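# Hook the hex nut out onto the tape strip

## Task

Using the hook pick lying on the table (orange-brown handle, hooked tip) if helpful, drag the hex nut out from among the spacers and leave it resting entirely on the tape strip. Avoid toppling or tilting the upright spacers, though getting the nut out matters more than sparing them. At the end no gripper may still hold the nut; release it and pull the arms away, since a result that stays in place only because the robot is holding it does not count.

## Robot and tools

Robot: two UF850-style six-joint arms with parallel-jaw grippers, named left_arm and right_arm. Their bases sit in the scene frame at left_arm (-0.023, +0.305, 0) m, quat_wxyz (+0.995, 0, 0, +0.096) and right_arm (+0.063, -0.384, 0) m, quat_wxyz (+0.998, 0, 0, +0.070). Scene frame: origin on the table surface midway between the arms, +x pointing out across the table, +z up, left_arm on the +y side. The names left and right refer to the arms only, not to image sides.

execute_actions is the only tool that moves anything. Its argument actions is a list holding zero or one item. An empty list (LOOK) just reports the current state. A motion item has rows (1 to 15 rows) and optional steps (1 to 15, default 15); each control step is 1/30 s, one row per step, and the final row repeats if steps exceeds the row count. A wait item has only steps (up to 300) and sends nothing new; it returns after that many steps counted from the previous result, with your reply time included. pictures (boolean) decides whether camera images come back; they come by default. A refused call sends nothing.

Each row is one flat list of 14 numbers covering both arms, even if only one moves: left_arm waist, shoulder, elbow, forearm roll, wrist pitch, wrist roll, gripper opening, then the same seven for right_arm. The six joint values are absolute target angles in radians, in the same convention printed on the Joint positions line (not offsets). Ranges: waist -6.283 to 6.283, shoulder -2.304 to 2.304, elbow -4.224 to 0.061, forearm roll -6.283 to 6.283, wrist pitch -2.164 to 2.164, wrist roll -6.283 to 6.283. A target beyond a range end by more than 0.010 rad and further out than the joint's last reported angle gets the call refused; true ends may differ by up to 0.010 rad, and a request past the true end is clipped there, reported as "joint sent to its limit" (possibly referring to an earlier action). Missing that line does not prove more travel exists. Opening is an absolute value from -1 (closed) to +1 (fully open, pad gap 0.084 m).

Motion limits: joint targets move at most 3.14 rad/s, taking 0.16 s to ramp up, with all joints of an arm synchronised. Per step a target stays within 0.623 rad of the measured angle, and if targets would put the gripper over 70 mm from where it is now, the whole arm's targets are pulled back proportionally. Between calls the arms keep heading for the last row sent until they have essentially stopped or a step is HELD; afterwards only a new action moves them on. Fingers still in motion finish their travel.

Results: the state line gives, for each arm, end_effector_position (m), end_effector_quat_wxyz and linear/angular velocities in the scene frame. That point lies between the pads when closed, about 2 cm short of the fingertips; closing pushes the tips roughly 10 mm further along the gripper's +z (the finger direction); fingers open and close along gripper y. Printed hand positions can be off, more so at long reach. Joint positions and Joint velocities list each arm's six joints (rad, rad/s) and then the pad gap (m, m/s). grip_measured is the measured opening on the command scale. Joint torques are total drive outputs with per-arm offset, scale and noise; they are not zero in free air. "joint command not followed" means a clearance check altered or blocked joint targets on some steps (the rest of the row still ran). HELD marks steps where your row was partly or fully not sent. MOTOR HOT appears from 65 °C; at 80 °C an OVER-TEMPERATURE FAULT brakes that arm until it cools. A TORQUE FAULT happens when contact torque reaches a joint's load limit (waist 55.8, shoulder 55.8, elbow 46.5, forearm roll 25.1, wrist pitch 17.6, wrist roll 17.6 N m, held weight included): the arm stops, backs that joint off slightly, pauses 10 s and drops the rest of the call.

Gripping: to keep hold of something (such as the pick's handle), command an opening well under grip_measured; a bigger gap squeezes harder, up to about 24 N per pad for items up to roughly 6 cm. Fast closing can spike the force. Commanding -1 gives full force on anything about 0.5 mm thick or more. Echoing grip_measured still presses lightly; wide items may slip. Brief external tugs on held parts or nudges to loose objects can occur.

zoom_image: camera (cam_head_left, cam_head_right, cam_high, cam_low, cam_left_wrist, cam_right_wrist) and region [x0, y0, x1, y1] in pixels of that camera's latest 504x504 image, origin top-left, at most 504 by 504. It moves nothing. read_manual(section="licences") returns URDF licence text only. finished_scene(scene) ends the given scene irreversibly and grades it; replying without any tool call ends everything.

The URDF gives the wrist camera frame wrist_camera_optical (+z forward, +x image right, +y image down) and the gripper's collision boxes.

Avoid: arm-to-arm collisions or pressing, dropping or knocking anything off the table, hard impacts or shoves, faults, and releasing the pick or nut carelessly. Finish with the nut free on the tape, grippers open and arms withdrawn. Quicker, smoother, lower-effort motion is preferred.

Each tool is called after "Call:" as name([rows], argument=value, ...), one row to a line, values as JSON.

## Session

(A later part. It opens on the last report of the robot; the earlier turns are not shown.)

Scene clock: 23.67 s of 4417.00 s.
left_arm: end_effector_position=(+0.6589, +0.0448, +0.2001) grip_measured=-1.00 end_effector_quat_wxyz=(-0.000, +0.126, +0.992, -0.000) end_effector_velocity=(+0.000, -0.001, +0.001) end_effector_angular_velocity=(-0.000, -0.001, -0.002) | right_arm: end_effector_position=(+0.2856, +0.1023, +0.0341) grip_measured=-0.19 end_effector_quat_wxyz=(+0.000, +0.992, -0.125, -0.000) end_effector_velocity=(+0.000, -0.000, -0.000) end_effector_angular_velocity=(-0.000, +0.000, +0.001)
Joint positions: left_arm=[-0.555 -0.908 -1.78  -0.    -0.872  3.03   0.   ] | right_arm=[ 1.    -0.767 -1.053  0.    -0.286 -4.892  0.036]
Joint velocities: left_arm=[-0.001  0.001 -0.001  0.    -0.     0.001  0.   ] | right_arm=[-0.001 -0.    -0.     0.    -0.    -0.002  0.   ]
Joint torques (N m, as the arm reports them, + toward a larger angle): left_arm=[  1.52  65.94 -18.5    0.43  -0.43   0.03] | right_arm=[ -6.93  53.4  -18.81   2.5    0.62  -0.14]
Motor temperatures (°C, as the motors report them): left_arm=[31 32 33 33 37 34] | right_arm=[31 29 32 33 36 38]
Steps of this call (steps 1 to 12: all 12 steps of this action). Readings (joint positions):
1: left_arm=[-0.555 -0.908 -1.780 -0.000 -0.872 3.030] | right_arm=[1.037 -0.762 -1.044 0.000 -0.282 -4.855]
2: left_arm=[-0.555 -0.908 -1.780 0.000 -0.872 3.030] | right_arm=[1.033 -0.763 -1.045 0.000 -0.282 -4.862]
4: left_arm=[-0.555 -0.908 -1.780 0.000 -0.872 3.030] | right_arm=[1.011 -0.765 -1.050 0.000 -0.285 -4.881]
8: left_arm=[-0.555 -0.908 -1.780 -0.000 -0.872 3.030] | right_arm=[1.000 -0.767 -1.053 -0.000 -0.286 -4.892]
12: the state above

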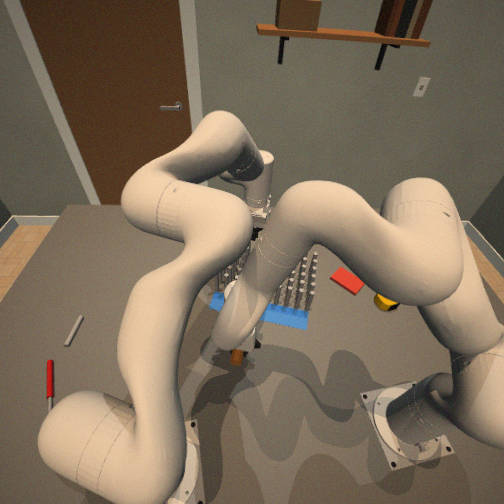

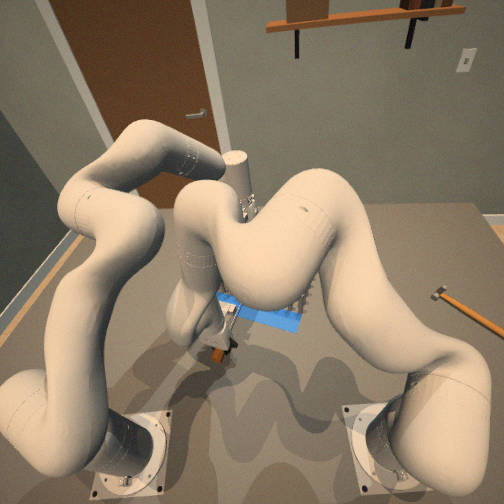

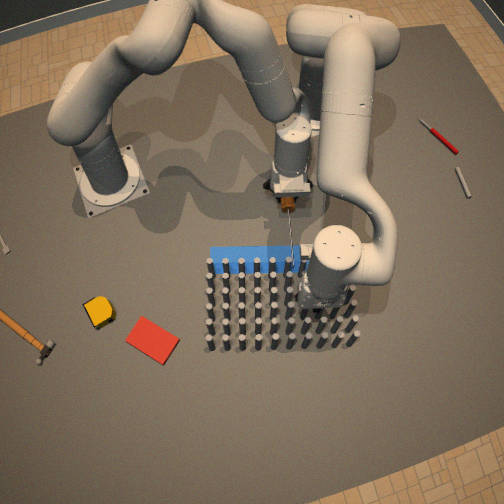

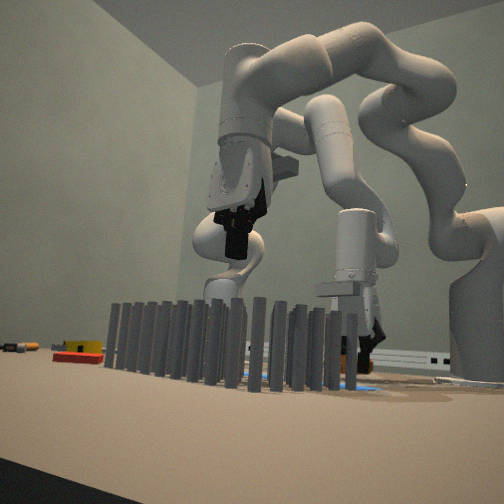

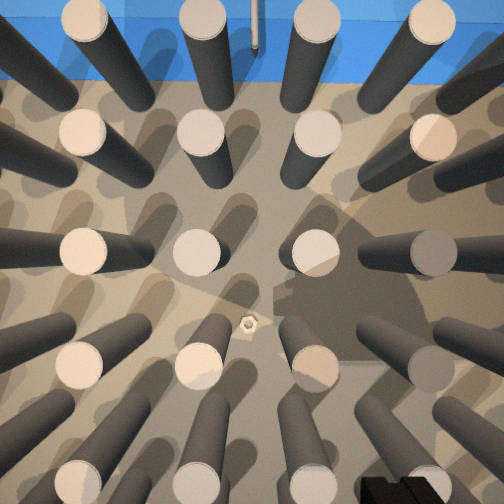

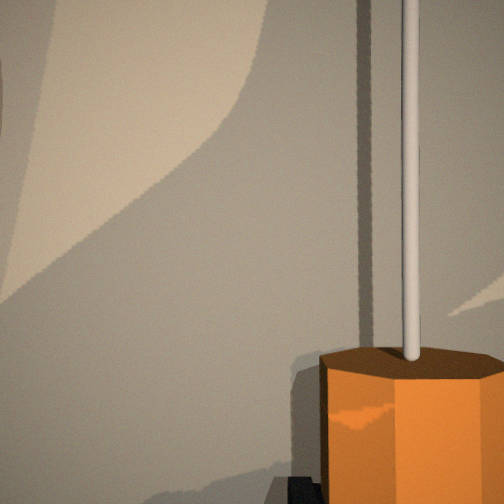

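Call:
execute_actions([
  {"rows": [[-0.5554,-0.9083,-1.7801,0.0,-0.8718,3.0301,-1, 0.9631,-0.7727,-1.0652,0.0,-0.2925,-4.9291,-1]], "steps": 9},
], pictures=false)

Call:
execute_actions([
  {"rows": [[-0.5554,-0.9083,-1.7801,0.0,-0.8718,3.0301,-1, 0.9276,-0.7798,-1.0795,0.0,-0.2997,-4.9646,-1]], "steps": 9},
], pictures=false)

Call:
execute_actions([
  {"rows": [[-0.5554,-0.9083,-1.7801,0.0,-0.8718,3.0301,-1, 0.8922,-0.7881,-1.0962,0.0,-0.3081,-5.0000,-1]], "steps": 9},
], pictures=false)

Call:
execute_actions([
  {"rows": [[-0.5554,-0.9083,-1.7801,0.0,-0.8718,3.0301,-1, 0.8573,-0.7975,-1.1152,0.0,-0.3177,-5.0349,-1]], "steps": 9},
], pictures=false)

Call:
execute_actions([
  {"rows": [[-0.5554,-0.9083,-1.7801,0.0,-0.8718,3.0301,-1, 0.8237,-0.8081,-1.1364,0.0,-0.3283,-5.0685,-1]], "steps": 12},
])

Call:
zoom_image(camera="cam_left_wrist", region=[200, 240, 300, 340])

Scene clock: 26.13 s of 4417.00 s.
left_arm: end_effector_position=(+0.6589, +0.0448, +0.2001) grip_measured=-1.00 end_effector_quat_wxyz=(-0.000, +0.126, +0.992, -0.000) end_effector_velocity=(-0.000, +0.000, +0.000) end_effector_angular_velocity=(+0.000, +0.000, +0.000) | right_arm: end_effector_position=(+0.3051, +0.0974, +0.0341) grip_measured=-0.19 end_effector_quat_wxyz=(-0.000, +0.992, -0.125, +0.000) end_effector_velocity=(-0.001, -0.000, -0.000) end_effector_angular_velocity=(-0.003, +0.002, +0.009)
Joint positions: left_arm=[-0.555 -0.908 -1.78  -0.    -0.872  3.03   0.   ] | right_arm=[ 0.963 -0.773 -1.065 -0.    -0.292 -4.929  0.036]
Joint velocities: left_arm=[ 0.     0.001  0.001  0.    -0.    -0.     0.   ] | right_arm=[ 0.002 -0.     0.     0.001 -0.003 -0.008 -0.   ]
Joint torques (N m, as the arm reports them, + toward a larger angle): left_arm=[  0.21  67.45 -19.08   1.27  -0.18  -0.13] | right_arm=[ -7.7   54.26 -19.25   2.54   0.7   -0.02]
Motor temperatures (°C, as the motors report them): left_arm=[31 32 33 33 37 34] | right_arm=[31 29 32 33 36 38]
Steps of this call (steps 1 to 15: the robot went on to your last target; steps 16 to 65: nothing new was sent; steps 66 to 74: all 9 steps of this action). Readings (joint positions):
66: left_arm=[-0.555 -0.908 -1.780 0.000 -0.872 3.030] | right_arm=[0.999 -0.767 -1.053 0.000 -0.286 -4.893]
67: left_arm=[-0.555 -0.908 -1.780 -0.000 -0.872 3.030] | right_arm=[0.995 -0.767 -1.055 0.000 -0.288 -4.899]
69: left_arm=[-0.555 -0.908 -1.780 0.000 -0.872 3.030] | right_arm=[0.974 -0.771 -1.062 0.000 -0.291 -4.918]
73: left_arm=[-0.555 -0.908 -1.780 0.000 -0.872 3.030] | right_arm=[0.963 -0.773 -1.065 -0.000 -0.292 -4.928]
74: the state above

Scene clock: 26.43 s of 4417.00 s.
left_arm: end_effector_position=(+0.6589, +0.0448, +0.2001) grip_measured=-1.00 end_effector_quat_wxyz=(-0.000, +0.126, +0.992, -0.000) end_effector_velocity=(-0.000, +0.000, +0.000) end_effector_angular_velocity=(+0.001, +0.000, -0.000) | right_arm: end_effector_position=(+0.3242, +0.0925, +0.0341) grip_measured=-0.19 end_effector_quat_wxyz=(+0.000, +0.992, -0.125, +0.000) end_effector_velocity=(-0.000, +0.002, +0.001) end_effector_angular_velocity=(-0.000, -0.000, +0.010)
Joint positions: left_arm=[-0.555 -0.908 -1.78   0.    -0.872  3.03   0.   ] | right_arm=[ 0.928 -0.78  -1.079 -0.    -0.3   -4.964  0.036]
Joint velocities: left_arm=[ 0.     0.001  0.002  0.001  0.    -0.     0.   ] | right_arm=[ 0.001 -0.001 -0.004 -0.    -0.003 -0.008 -0.   ]
Joint torques (N m, as the arm reports them, + toward a larger angle): left_arm=[ -0.8   65.   -19.32   1.3   -0.54  -0.03] | right_arm=[ -6.66  53.37 -19.16   2.67   0.65  -0.02]
Motor temperatures (°C, as the motors report them): left_arm=[31 32 33 33 37 34] | right_arm=[31 29 32 33 36 38]
Steps of this call (steps 1 to 9: all 9 steps of this action). Readings (joint positions):
1: left_arm=[-0.555 -0.908 -1.780 0.000 -0.872 3.030] | right_arm=[0.963 -0.773 -1.065 0.000 -0.293 -4.929]
2: left_arm=[-0.555 -0.908 -1.780 -0.000 -0.872 3.030] | right_arm=[0.959 -0.774 -1.067 0.000 -0.294 -4.935]
4: left_arm=[-0.555 -0.908 -1.780 0.000 -0.872 3.030] | right_arm=[0.938 -0.778 -1.075 0.000 -0.298 -4.954]
8: left_arm=[-0.555 -0.908 -1.780 0.000 -0.872 3.030] | right_arm=[0.928 -0.780 -1.079 -0.000 -0.299 -4.964]
9: the state above

Scene clock: 26.73 s of 4417.00 s.
left_arm: end_effector_position=(+0.6589, +0.0448, +0.2001) grip_measured=-1.00 end_effector_quat_wxyz=(-0.000, +0.126, +0.992, -0.000) end_effector_velocity=(+0.000, -0.001, -0.000) end_effector_angular_velocity=(+0.000, -0.001, -0.002) | right_arm: end_effector_position=(+0.3436, +0.0876, +0.0341) grip_measured=-0.19 end_effector_quat_wxyz=(+0.000, +0.992, -0.125, +0.000) end_effector_velocity=(-0.001, +0.001, -0.000) end_effector_angular_velocity=(-0.001, +0.000, +0.012)
Joint positions: left_arm=[-0.555 -0.908 -1.78   0.    -0.872  3.03   0.   ] | right_arm=[ 0.893 -0.788 -1.096 -0.    -0.308 -5.     0.036]
Joint velocities: left_arm=[-0.001 -0.001 -0.001  0.001 -0.     0.     0.   ] | right_arm=[ 0.002 -0.001 -0.002 -0.001 -0.002 -0.009  0.   ]
Joint torques (N m, as the arm reports them, + toward a larger angle): left_arm=[ -0.05  67.13 -20.25   1.42  -0.42  -0.05] | right_arm=[ -6.39  53.95 -19.22   2.7    0.63  -0.02]
Motor temperatures (°C, as the motors report them): left_arm=[31 32 33 33 37 34] | right_arm=[31 29 32 33 36 38]
Steps of this call (steps 1 to 9: all 9 steps of this action). Readings (joint positions):
1: left_arm=[-0.555 -0.908 -1.780 0.000 -0.872 3.030] | right_arm=[0.928 -0.780 -1.079 0.000 -0.300 -4.965]
2: left_arm=[-0.555 -0.908 -1.780 0.000 -0.872 3.030] | right_arm=[0.924 -0.781 -1.082 0.000 -0.301 -4.971]
4: left_arm=[-0.555 -0.908 -1.780 -0.000 -0.872 3.030] | right_arm=[0.903 -0.786 -1.091 0.000 -0.306 -4.990]
8: left_arm=[-0.555 -0.908 -1.780 -0.000 -0.872 3.030] | right_arm=[0.893 -0.788 -1.096 -0.000 -0.308 -4.999]
9: the state above

Scene clock: 27.03 s of 4417.00 s.
left_arm: end_effector_position=(+0.6589, +0.0448, +0.2001) grip_measured=-1.00 end_effector_quat_wxyz=(-0.000, +0.126, +0.992, -0.000) end_effector_velocity=(+0.000, -0.000, +0.001) end_effector_angular_velocity=(-0.001, -0.001, +0.001) | right_arm: end_effector_position=(+0.3632, +0.0825, +0.0341) grip_measured=-0.19 end_effector_quat_wxyz=(-0.000, +0.992, -0.125, +0.000) end_effector_velocity=(-0.001, +0.001, -0.000) end_effector_angular_velocity=(-0.002, +0.001, +0.010)
Joint positions: left_arm=[-0.555 -0.908 -1.78  -0.    -0.872  3.03   0.   ] | right_arm=[ 0.858 -0.797 -1.115 -0.    -0.318 -5.034  0.036]
Joint velocities: left_arm=[ 0.     0.001 -0.    -0.001 -0.    -0.     0.   ] | right_arm=[ 0.002 -0.001 -0.002 -0.001 -0.003 -0.008  0.   ]
Joint torques (N m, as the arm reports them, + toward a larger angle): left_arm=[ -1.05  65.45 -18.07   0.9   -0.37   0.06] | right_arm=[ -5.62  54.65 -20.17   2.89   0.68  -0.22]
Motor temperatures (°C, as the motors report them): left_arm=[31 32 33 33 37 34] | right_arm=[31 29 32 33 36 38]
Steps of this call (steps 1 to 9: all 9 steps of this action). Readings (joint positions):
1: left_arm=[-0.555 -0.908 -1.780 -0.000 -0.872 3.030] | right_arm=[0.892 -0.788 -1.096 0.000 -0.308 -5.000]
2: left_arm=[-0.555 -0.908 -1.780 -0.000 -0.872 3.030] | right_arm=[0.888 -0.789 -1.099 0.000 -0.310 -5.006]
4: left_arm=[-0.555 -0.908 -1.780 0.000 -0.872 3.030] | right_arm=[0.868 -0.795 -1.110 0.000 -0.315 -5.025]
8: left_arm=[-0.555 -0.908 -1.780 0.000 -0.872 3.030] | right_arm=[0.858 -0.797 -1.115 -0.000 -0.317 -5.034]
9: the state above

Scene clock: 27.43 s of 4417.00 s.
left_arm: end_effector_position=(+0.6589, +0.0448, +0.2001) grip_measured=-1.00 end_effector_quat_wxyz=(-0.000, +0.126, +0.992, -0.000) end_effector_velocity=(+0.000, +0.001, +0.000) end_effector_angular_velocity=(-0.000, +0.000, +0.002) | right_arm: end_effector_position=(+0.3824, +0.0777, +0.0341) grip_measured=-0.19 end_effector_quat_wxyz=(+0.000, +0.992, -0.125, -0.000) end_effector_velocity=(+0.001, -0.000, +0.000) end_effector_angular_velocity=(+0.000, +0.000, +0.000)
Joint positions: left_arm=[-0.555 -0.908 -1.78   0.    -0.872  3.03   0.   ] | right_arm=[ 0.824 -0.808 -1.136  0.    -0.328 -5.068  0.036]
Joint velocities: left_arm=[ 0.001  0.001  0.001 -0.001 -0.    -0.001  0.   ] | right_arm=[-0.001 -0.    -0.     0.001 -0.    -0.002 -0.   ]
Joint torques (N m, as the arm reports them, + toward a larger angle): left_arm=[ -1.81  62.78 -19.4    1.17  -0.43   0.01] | right_arm=[ -6.53  54.68 -20.08   2.49   0.69  -0.02]
Motor temperatures (°C, as the motors report them): left_arm=[31 32 33 33 37 34] | right_arm=[31 29 32 33 36 38]
Steps of this call (steps 1 to 12: all 12 steps of this action). Readings (joint positions):
1: left_arm=[-0.555 -0.908 -1.780 -0.000 -0.872 3.030] | right_arm=[0.858 -0.797 -1.115 0.000 -0.318 -5.035]
2: left_arm=[-0.555 -0.908 -1.780 -0.000 -0.872 3.030] | right_arm=[0.853 -0.799 -1.118 0.000 -0.320 -5.041]
4: left_arm=[-0.555 -0.908 -1.780 -0.000 -0.872 3.030] | right_arm=[0.833 -0.805 -1.130 0.000 -0.325 -5.059]
8: left_arm=[-0.555 -0.908 -1.780 -0.000 -0.872 3.030] | right_arm=[0.824 -0.808 -1.136 -0.000 -0.328 -5.068]
12: the state above

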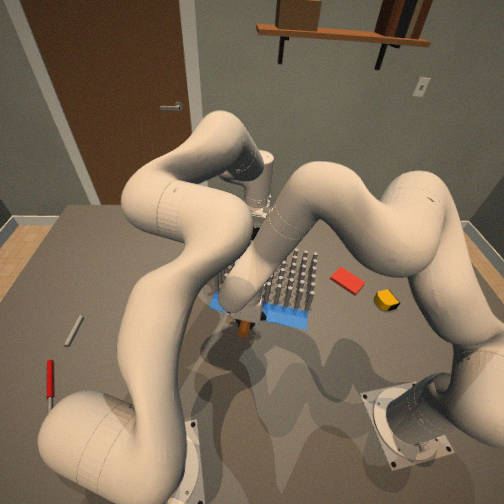

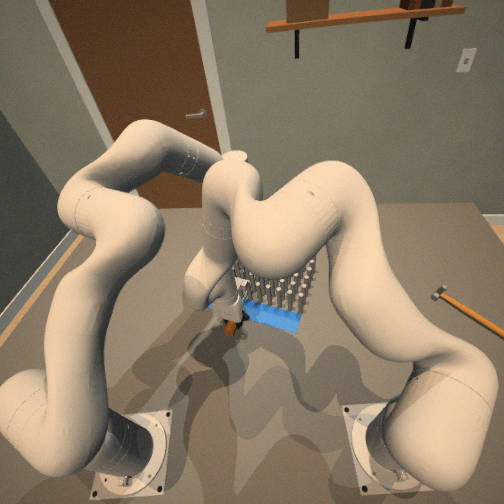

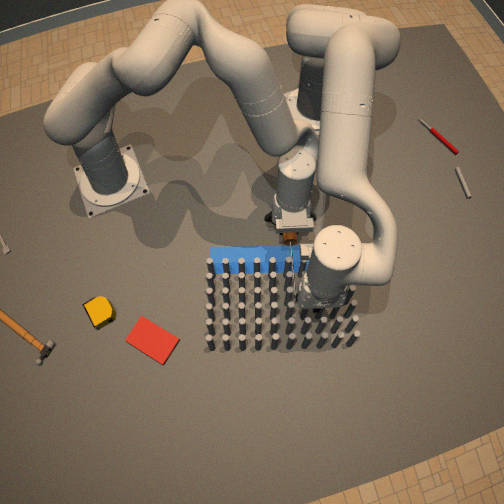

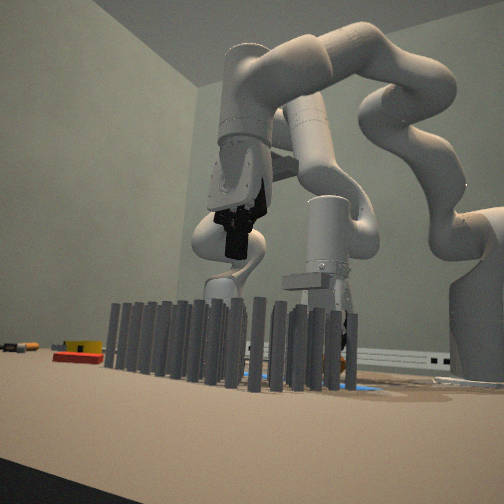

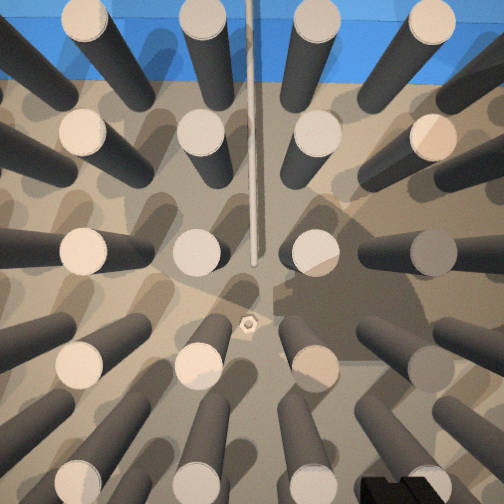

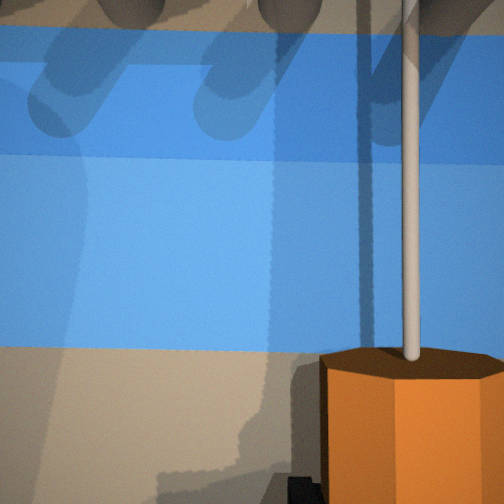

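Region (200, 240, 300, 340) of cam_left_wrist's 504x504 image, scaled by 5.040, with more detail than that image has.

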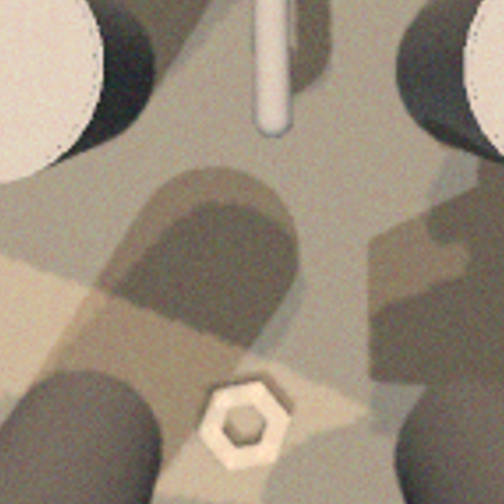

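Call:
execute_actions([
  {"rows": [[-0.5554,-0.9083,-1.7801,0.0,-0.8718,3.0301,-1, 0.7967,-0.8160,-1.1522,0.0,-0.3362,-5.0955,-1]], "steps": 9},
], pictures=false)

Call:
execute_actions([
  {"rows": [[-0.5554,-0.9083,-1.7801,0.0,-0.8718,3.0301,-1, 0.7698,-0.8239,-1.1681,0.0,-0.3442,-5.1224,-1]], "steps": 12},
])

Call:
zoom_image(camera="cam_left_wrist", region=[210, 285, 290, 365])

Scene clock: 29.87 s of 4417.00 s.
left_arm: end_effector_position=(+0.6589, +0.0448, +0.2001) grip_measured=-1.00 end_effector_quat_wxyz=(-0.000, +0.126, +0.992, -0.000) end_effector_velocity=(+0.000, -0.001, +0.001) end_effector_angular_velocity=(-0.001, -0.001, +0.000) | right_arm: end_effector_position=(+0.3978, +0.0728, +0.0340) grip_measured=-0.19 end_effector_quat_wxyz=(-0.000, +0.992, -0.125, +0.000) end_effector_velocity=(-0.001, +0.000, -0.000) end_effector_angular_velocity=(-0.002, +0.002, +0.008)
Joint positions: left_arm=[-0.555 -0.908 -1.78  -0.    -0.872  3.03   0.   ] | right_arm=[ 0.797 -0.816 -1.152 -0.    -0.336 -5.095  0.036]
Joint velocities: left_arm=[-0.001  0.001 -0.    -0.001  0.    -0.     0.   ] | right_arm=[ 0.002 -0.001 -0.    -0.001 -0.003 -0.005  0.   ]
Joint torques (N m, as the arm reports them, + toward a larger angle): left_arm=[ -2.74  64.99 -19.21   1.47  -0.28  -0.02] | right_arm=[ -7.15  56.54 -19.72   2.84   0.67  -0.07]
Motor temperatures (°C, as the motors report them): left_arm=[31 32 33 33 37 34] | right_arm=[31 29 32 33 36 38]
Steps of this call (steps 1 to 15: the robot went on to your last target; steps 16 to 64: nothing new was sent; steps 65 to 73: all 9 steps of this action). Readings (joint positions):
65: left_arm=[-0.555 -0.908 -1.780 0.000 -0.872 3.030] | right_arm=[0.823 -0.808 -1.137 0.000 -0.328 -5.069]
66: left_arm=[-0.555 -0.908 -1.780 0.000 -0.872 3.030] | right_arm=[0.820 -0.809 -1.139 0.000 -0.330 -5.074]
68: left_arm=[-0.555 -0.908 -1.780 -0.000 -0.872 3.030] | right_arm=[0.804 -0.814 -1.148 0.000 -0.334 -5.088]
72: left_arm=[-0.555 -0.908 -1.780 -0.000 -0.872 3.030] | right_arm=[0.797 -0.816 -1.152 -0.000 -0.336 -5.095]
73: the state above

Scene clock: 30.27 s of 4417.00 s.
left_arm: end_effector_position=(+0.6589, +0.0448, +0.2001) grip_measured=-1.00 end_effector_quat_wxyz=(-0.000, +0.126, +0.992, -0.000) end_effector_velocity=(+0.000, -0.001, +0.001) end_effector_angular_velocity=(-0.001, -0.001, +0.000) | right_arm: end_effector_position=(+0.4129, +0.0675, +0.0341) grip_measured=-0.19 end_effector_quat_wxyz=(+0.000, +0.992, -0.125, -0.000) end_effector_velocity=(+0.001, -0.000, +0.000) end_effector_angular_velocity=(-0.000, +0.000, +0.000)
Joint positions: left_arm=[-0.555 -0.908 -1.78  -0.    -0.872  3.03   0.   ] | right_arm=[ 0.77  -0.824 -1.168  0.    -0.344 -5.122  0.036]
Joint velocities: left_arm=[-0.001 -0.    -0.001 -0.     0.    -0.001  0.   ] | right_arm=[-0.001 -0.    -0.001  0.    -0.001 -0.001  0.   ]
Joint torques (N m, as the arm reports them, + toward a larger angle): left_arm=[  0.5   66.98 -19.65   0.76  -0.47   0.03] | right_arm=[ -5.22  55.9  -20.45   2.88   0.68  -0.03]
Motor temperatures (°C, as the motors report them): left_arm=[31 32 33 33 37 34] | right_arm=[31 29 32 33 36 38]
Steps of this call (steps 1 to 12: all 12 steps of this action). Readings (joint positions):
1: left_arm=[-0.555 -0.908 -1.780 -0.000 -0.872 3.030] | right_arm=[0.797 -0.816 -1.152 0.000 -0.336 -5.096]
2: left_arm=[-0.555 -0.908 -1.780 -0.000 -0.872 3.030] | right_arm=[0.793 -0.817 -1.155 0.000 -0.338 -5.101]
4: left_arm=[-0.555 -0.908 -1.780 -0.000 -0.872 3.030] | right_arm=[0.777 -0.822 -1.164 0.000 -0.342 -5.115]
8: left_arm=[-0.555 -0.908 -1.780 0.000 -0.872 3.030] | right_arm=[0.770 -0.824 -1.168 -0.000 -0.344 -5.122]
12: the state above

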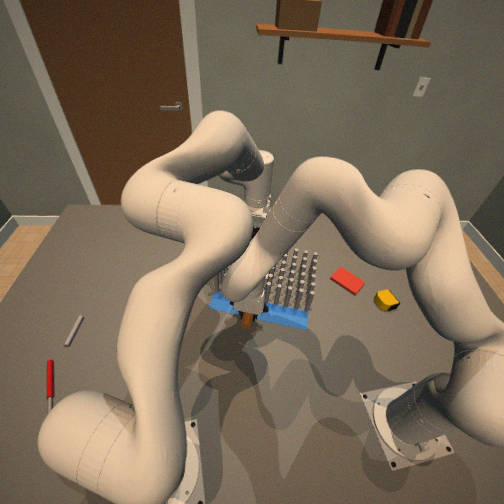

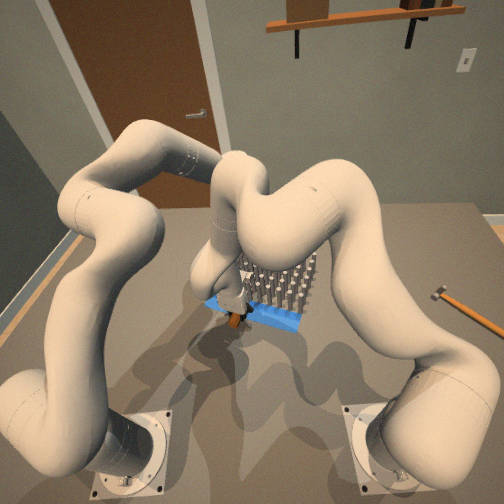

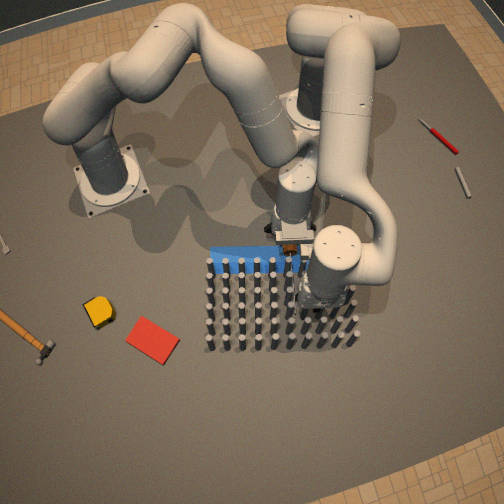

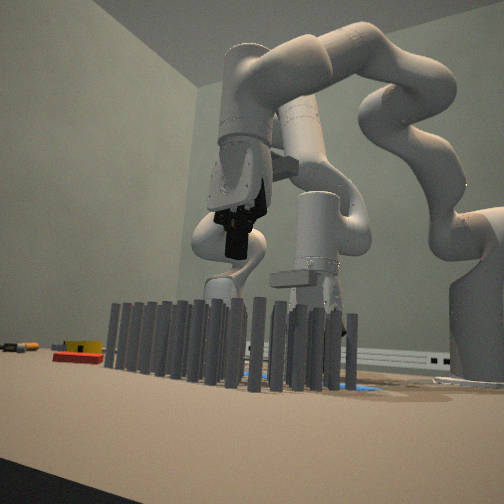

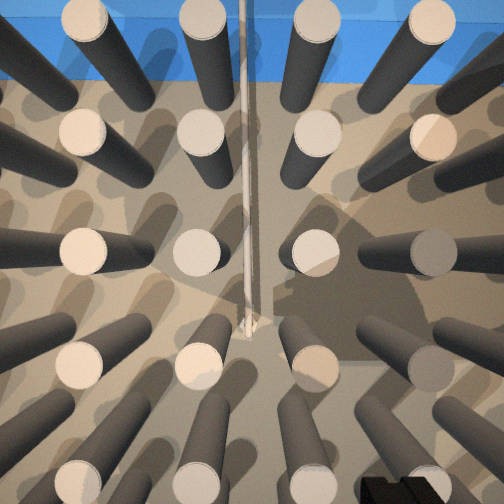

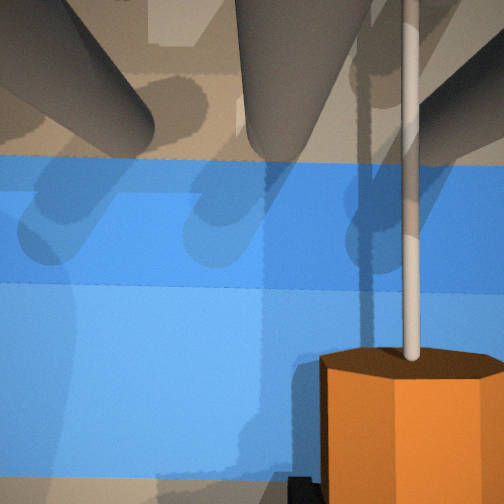

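Region (210, 285, 290, 365) of cam_left_wrist's 504x504 image, scaled by 6.300, with more detail than that image has.

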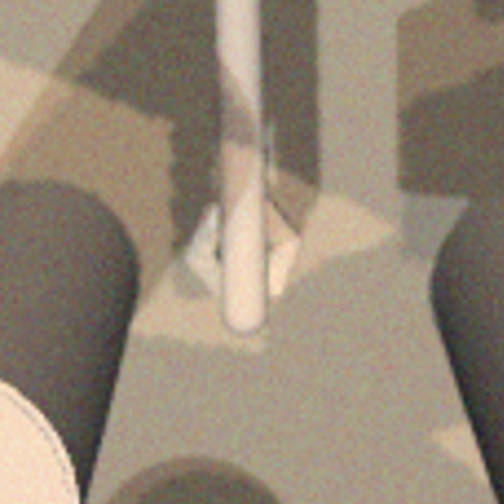

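Call:
execute_actions([
  {"rows": [[-0.5554,-0.9083,-1.7801,0.0,-0.8718,3.0301,-1, 0.7722,-0.8230,-1.1662,0.0,-0.3432,-5.1200,-1]], "steps": 8},
], pictures=false)

Call:
execute_actions([
  {"rows": [[-0.5554,-0.9083,-1.7801,0.0,-0.8718,3.0301,-1, 0.7722,-0.8452,-1.1719,0.0,-0.3267,-5.1200,-1]], "steps": 12},
])

Call:
zoom_image(camera="cam_left_wrist", region=[210, 285, 290, 365])

Scene clock: 31.70 s of 4417.00 s.
left_arm: end_effector_position=(+0.6589, +0.0448, +0.2001) grip_measured=-1.00 end_effector_quat_wxyz=(-0.000, +0.126, +0.992, -0.000) end_effector_velocity=(+0.000, +0.001, -0.000) end_effector_angular_velocity=(+0.002, -0.000, -0.000) | right_arm: end_effector_position=(+0.4116, +0.0678, +0.0340) grip_measured=-0.19 end_effector_quat_wxyz=(+0.000, +0.992, -0.125, +0.000) end_effector_velocity=(+0.000, -0.000, +0.000) end_effector_angular_velocity=(-0.000, -0.000, -0.001)
Joint positions: left_arm=[-0.555 -0.908 -1.78  -0.    -0.872  3.03   0.   ] | right_arm=[ 0.772 -0.823 -1.166  0.    -0.343 -5.12   0.036]
Joint velocities: left_arm=[ 0.001  0.     0.     0.002  0.    -0.001  0.   ] | right_arm=[-0.     0.     0.    -0.     0.     0.002 -0.   ]
Joint torques (N m, as the arm reports them, + toward a larger angle): left_arm=[ -0.58  64.52 -19.78   1.7   -0.39   0.02] | right_arm=[ -6.07  57.03 -19.93   2.83   0.58  -0.09]
Motor temperatures (°C, as the motors report them): left_arm=[31 32 33 33 37 34] | right_arm=[31 29 32 33 36 38]
Steps of this call (steps 1 to 15: the robot went on to your last target; steps 16 to 35: nothing new was sent; steps 36 to 43: all 8 steps of this action). Readings (joint positions):
36: left_arm=[-0.555 -0.908 -1.780 0.000 -0.872 3.030] | right_arm=[0.770 -0.824 -1.168 0.000 -0.344 -5.122]
37: left_arm=[-0.555 -0.908 -1.780 0.000 -0.872 3.030] | right_arm=[0.770 -0.824 -1.168 -0.000 -0.344 -5.122]
39: left_arm=[-0.555 -0.908 -1.780 -0.000 -0.872 3.030] | right_arm=[0.772 -0.823 -1.167 0.000 -0.343 -5.121]
43: the state above

Scene clock: 32.10 s of 4417.00 s.
left_arm: end_effector_position=(+0.6589, +0.0448, +0.2001) grip_measured=-1.00 end_effector_quat_wxyz=(-0.000, +0.126, +0.992, -0.000) end_effector_velocity=(+0.001, +0.000, +0.001) end_effector_angular_velocity=(-0.001, -0.002, +0.002) | right_arm: end_effector_position=(+0.4117, +0.0679, +0.0232) grip_measured=-0.19 end_effector_quat_wxyz=(-0.000, +0.992, -0.125, +0.000) end_effector_velocity=(-0.000, -0.000, -0.001) end_effector_angular_velocity=(-0.001, +0.001, -0.001)
Joint positions: left_arm=[-0.555 -0.908 -1.78  -0.    -0.872  3.03   0.   ] | right_arm=[ 0.772 -0.845 -1.172  0.    -0.327 -5.12   0.036]
Joint velocities: left_arm=[ 0.001  0.001 -0.001 -0.     0.    -0.001  0.   ] | right_arm=[ 0.    -0.001  0.     0.     0.     0.001 -0.   ]
Joint torques (N m, as the arm reports them, + toward a larger angle): left_arm=[ -1.83  63.93 -19.42   1.01  -0.39  -0.13] | right_arm=[ -6.39  56.66 -19.34   2.68   0.81   0.09]
Motor temperatures (°C, as the motors report them): left_arm=[31 32 33 33 37 34] | right_arm=[31 29 32 33 36 38]
Steps of this call (steps 1 to 12: all 12 steps of this action). Readings (joint positions):
1: left_arm=[-0.555 -0.908 -1.780 -0.000 -0.872 3.030] | right_arm=[0.772 -0.823 -1.166 -0.000 -0.343 -5.120]
2: left_arm=[-0.555 -0.908 -1.780 -0.000 -0.872 3.030] | right_arm=[0.772 -0.827 -1.168 0.000 -0.339 -5.120]
4: left_arm=[-0.555 -0.908 -1.780 -0.000 -0.872 3.030] | right_arm=[0.772 -0.840 -1.171 0.000 -0.331 -5.120]
8: left_arm=[-0.555 -0.908 -1.780 -0.000 -0.872 3.030] | right_arm=[0.772 -0.845 -1.172 -0.000 -0.327 -5.120]
12: the state above

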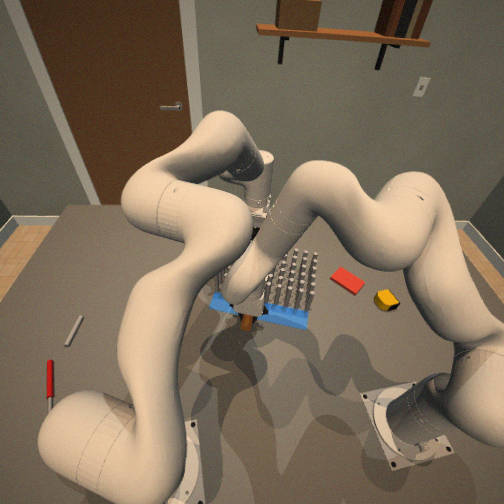

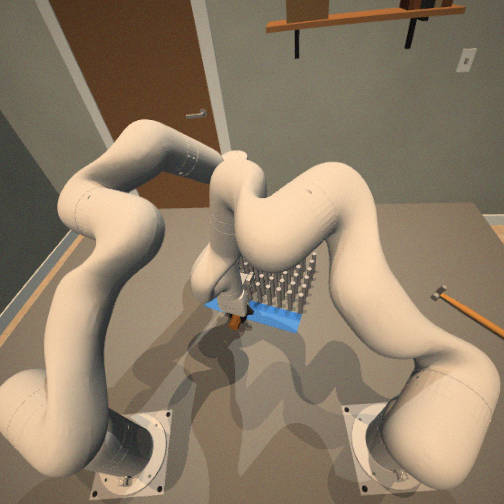

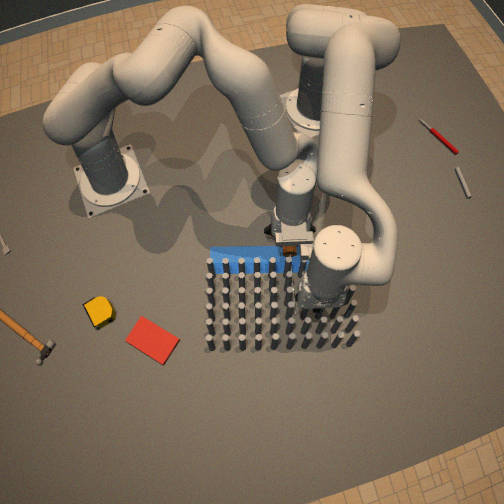

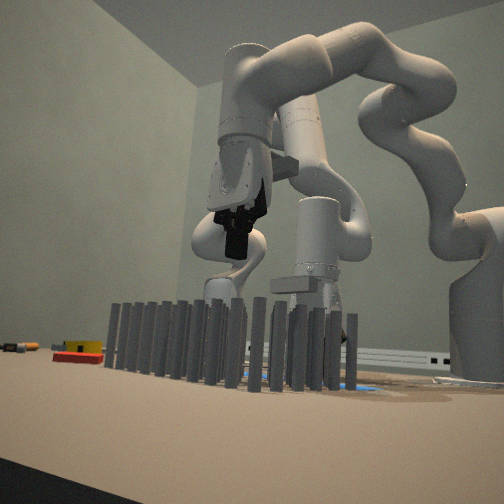

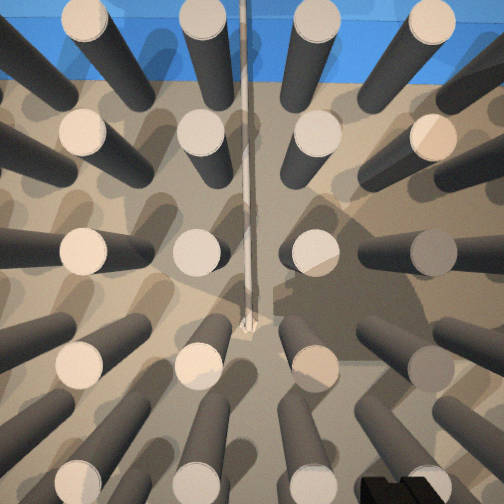

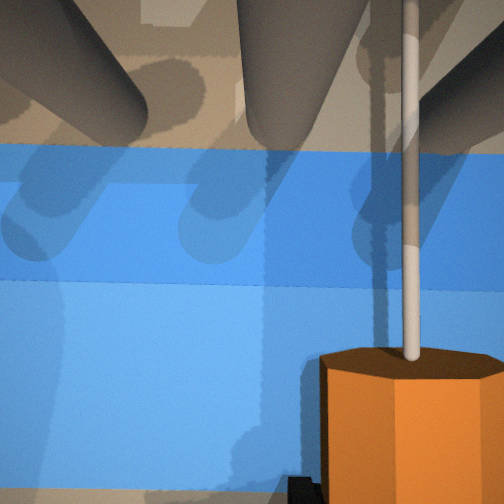

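Region (210, 285, 290, 365) of cam_left_wrist's 504x504 image, scaled by 6.300, with more detail than that image has.

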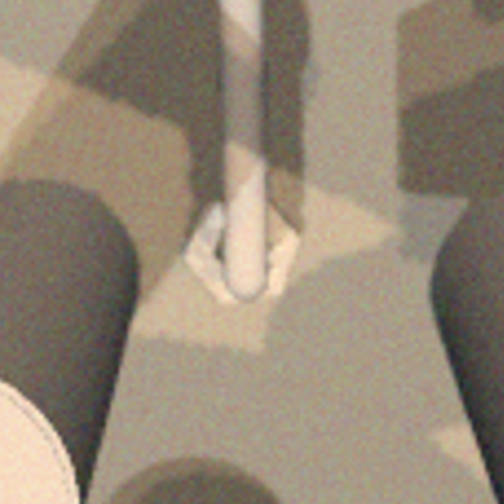

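Call:
execute_actions([
  {"rows": [[-0.5554,-0.9083,-1.7801,0.0,-0.8718,3.0301,-1, 0.8049,-0.8330,-1.1472,0.0,-0.3142,-5.0873,-1]], "steps": 12},
])

Call:
zoom_image(camera="cam_left_wrist", region=[200, 240, 300, 340])

Scene clock: 36.50 s of 4417.00 s.
left_arm: end_effector_position=(+0.6589, +0.0448, +0.2001) grip_measured=-1.00 end_effector_quat_wxyz=(-0.000, +0.126, +0.992, -0.000) end_effector_velocity=(+0.000, +0.002, -0.001) end_effector_angular_velocity=(+0.002, +0.000, -0.001) | right_arm: end_effector_position=(+0.3924, +0.0727, +0.0231) grip_measured=-0.19 end_effector_quat_wxyz=(-0.000, +0.992, -0.125, +0.000) end_effector_velocity=(+0.000, +0.001, +0.001) end_effector_angular_velocity=(+0.002, -0.001, -0.001)
Joint positions: left_arm=[-0.555 -0.908 -1.78   0.    -0.872  3.03   0.   ] | right_arm=[ 0.805 -0.833 -1.147 -0.    -0.314 -5.087  0.036]
Joint velocities: left_arm=[ 0.002 -0.     0.001  0.002  0.     0.001  0.   ] | right_arm=[ 0.001  0.    -0.001 -0.     0.001  0.002  0.   ]
Joint torques (N m, as the arm reports them, + toward a larger angle): left_arm=[ -1.41  66.26 -19.14   1.4   -0.12  -0.02] | right_arm=[ -6.83  56.24 -19.12   2.37   0.67  -0.05]
Motor temperatures (°C, as the motors report them): left_arm=[31 32 33 33 37 34] | right_arm=[31 29 32 33 36 38]
Steps of this call (steps 1 to 15: the robot went on to your last target; steps 16 to 90: nothing new was sent; then 1.00 s passed at rest; steps 91 to 102: all 12 steps of this action). Readings (joint positions):
91: left_arm=[-0.555 -0.908 -1.780 0.000 -0.872 3.030] | right_arm=[0.772 -0.845 -1.172 -0.000 -0.327 -5.120]
92: left_arm=[-0.555 -0.908 -1.780 0.000 -0.872 3.030] | right_arm=[0.776 -0.843 -1.168 -0.000 -0.324 -5.114]
94: left_arm=[-0.555 -0.908 -1.780 0.000 -0.872 3.030] | right_arm=[0.796 -0.836 -1.154 -0.000 -0.318 -5.097]
98: left_arm=[-0.555 -0.908 -1.780 -0.000 -0.872 3.030] | right_arm=[0.805 -0.833 -1.148 0.000 -0.315 -5.088]
102: the state above

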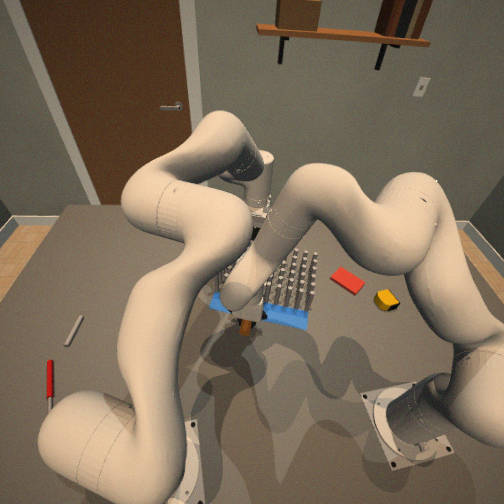

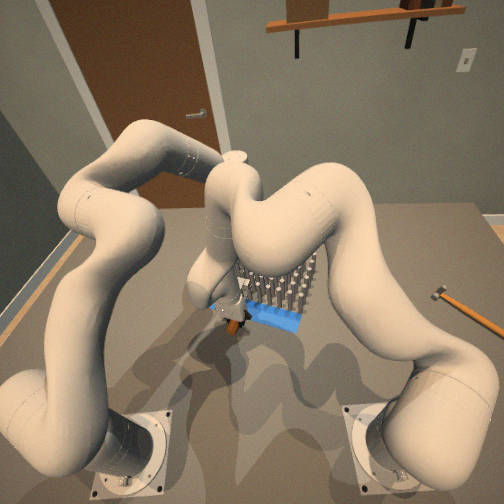

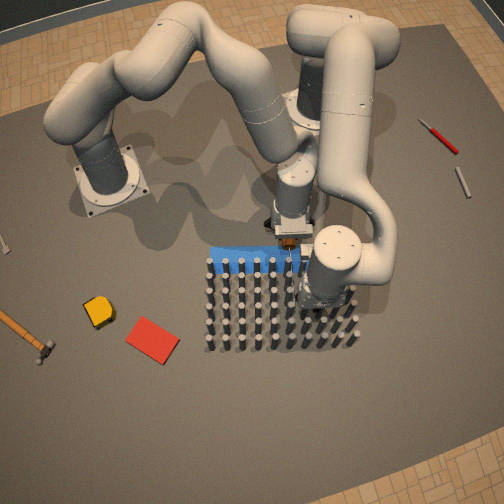

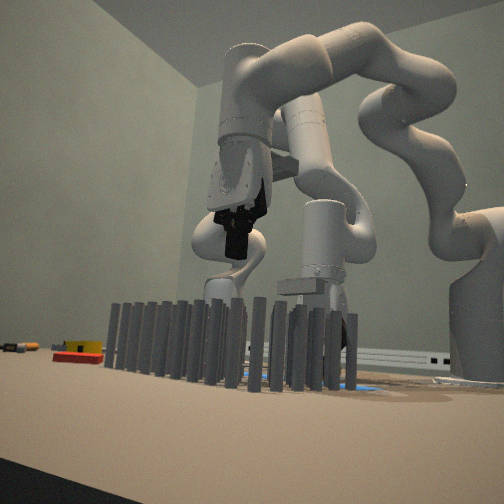

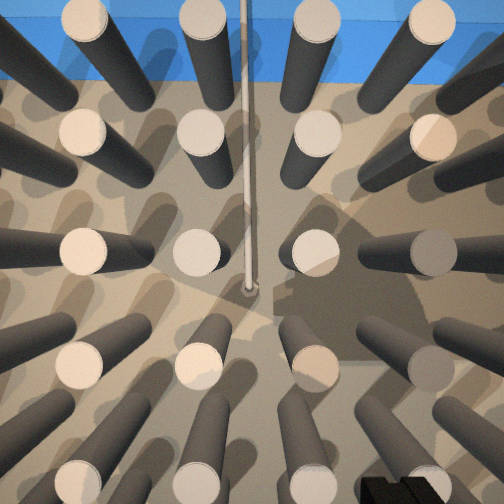

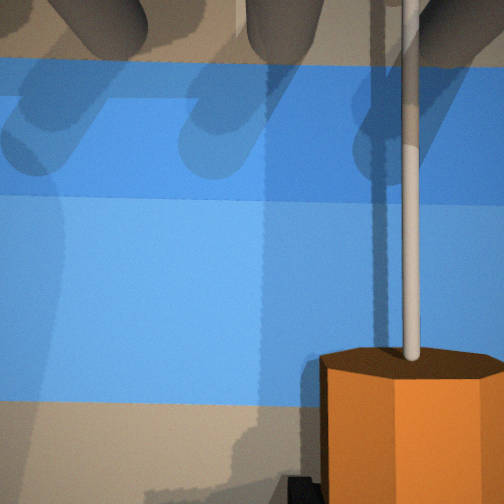

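Region (200, 240, 300, 340) of cam_left_wrist's 504x504 image, scaled by 5.040, with more detail than that image has.

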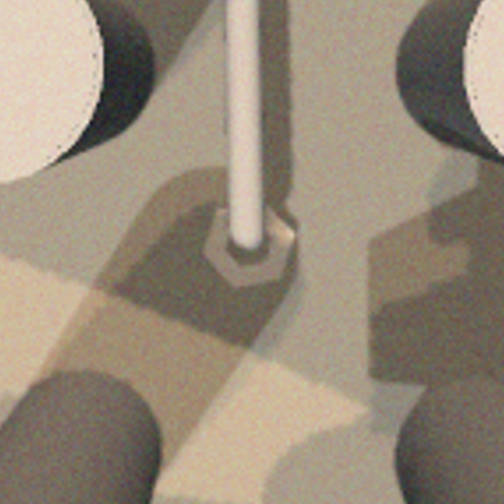

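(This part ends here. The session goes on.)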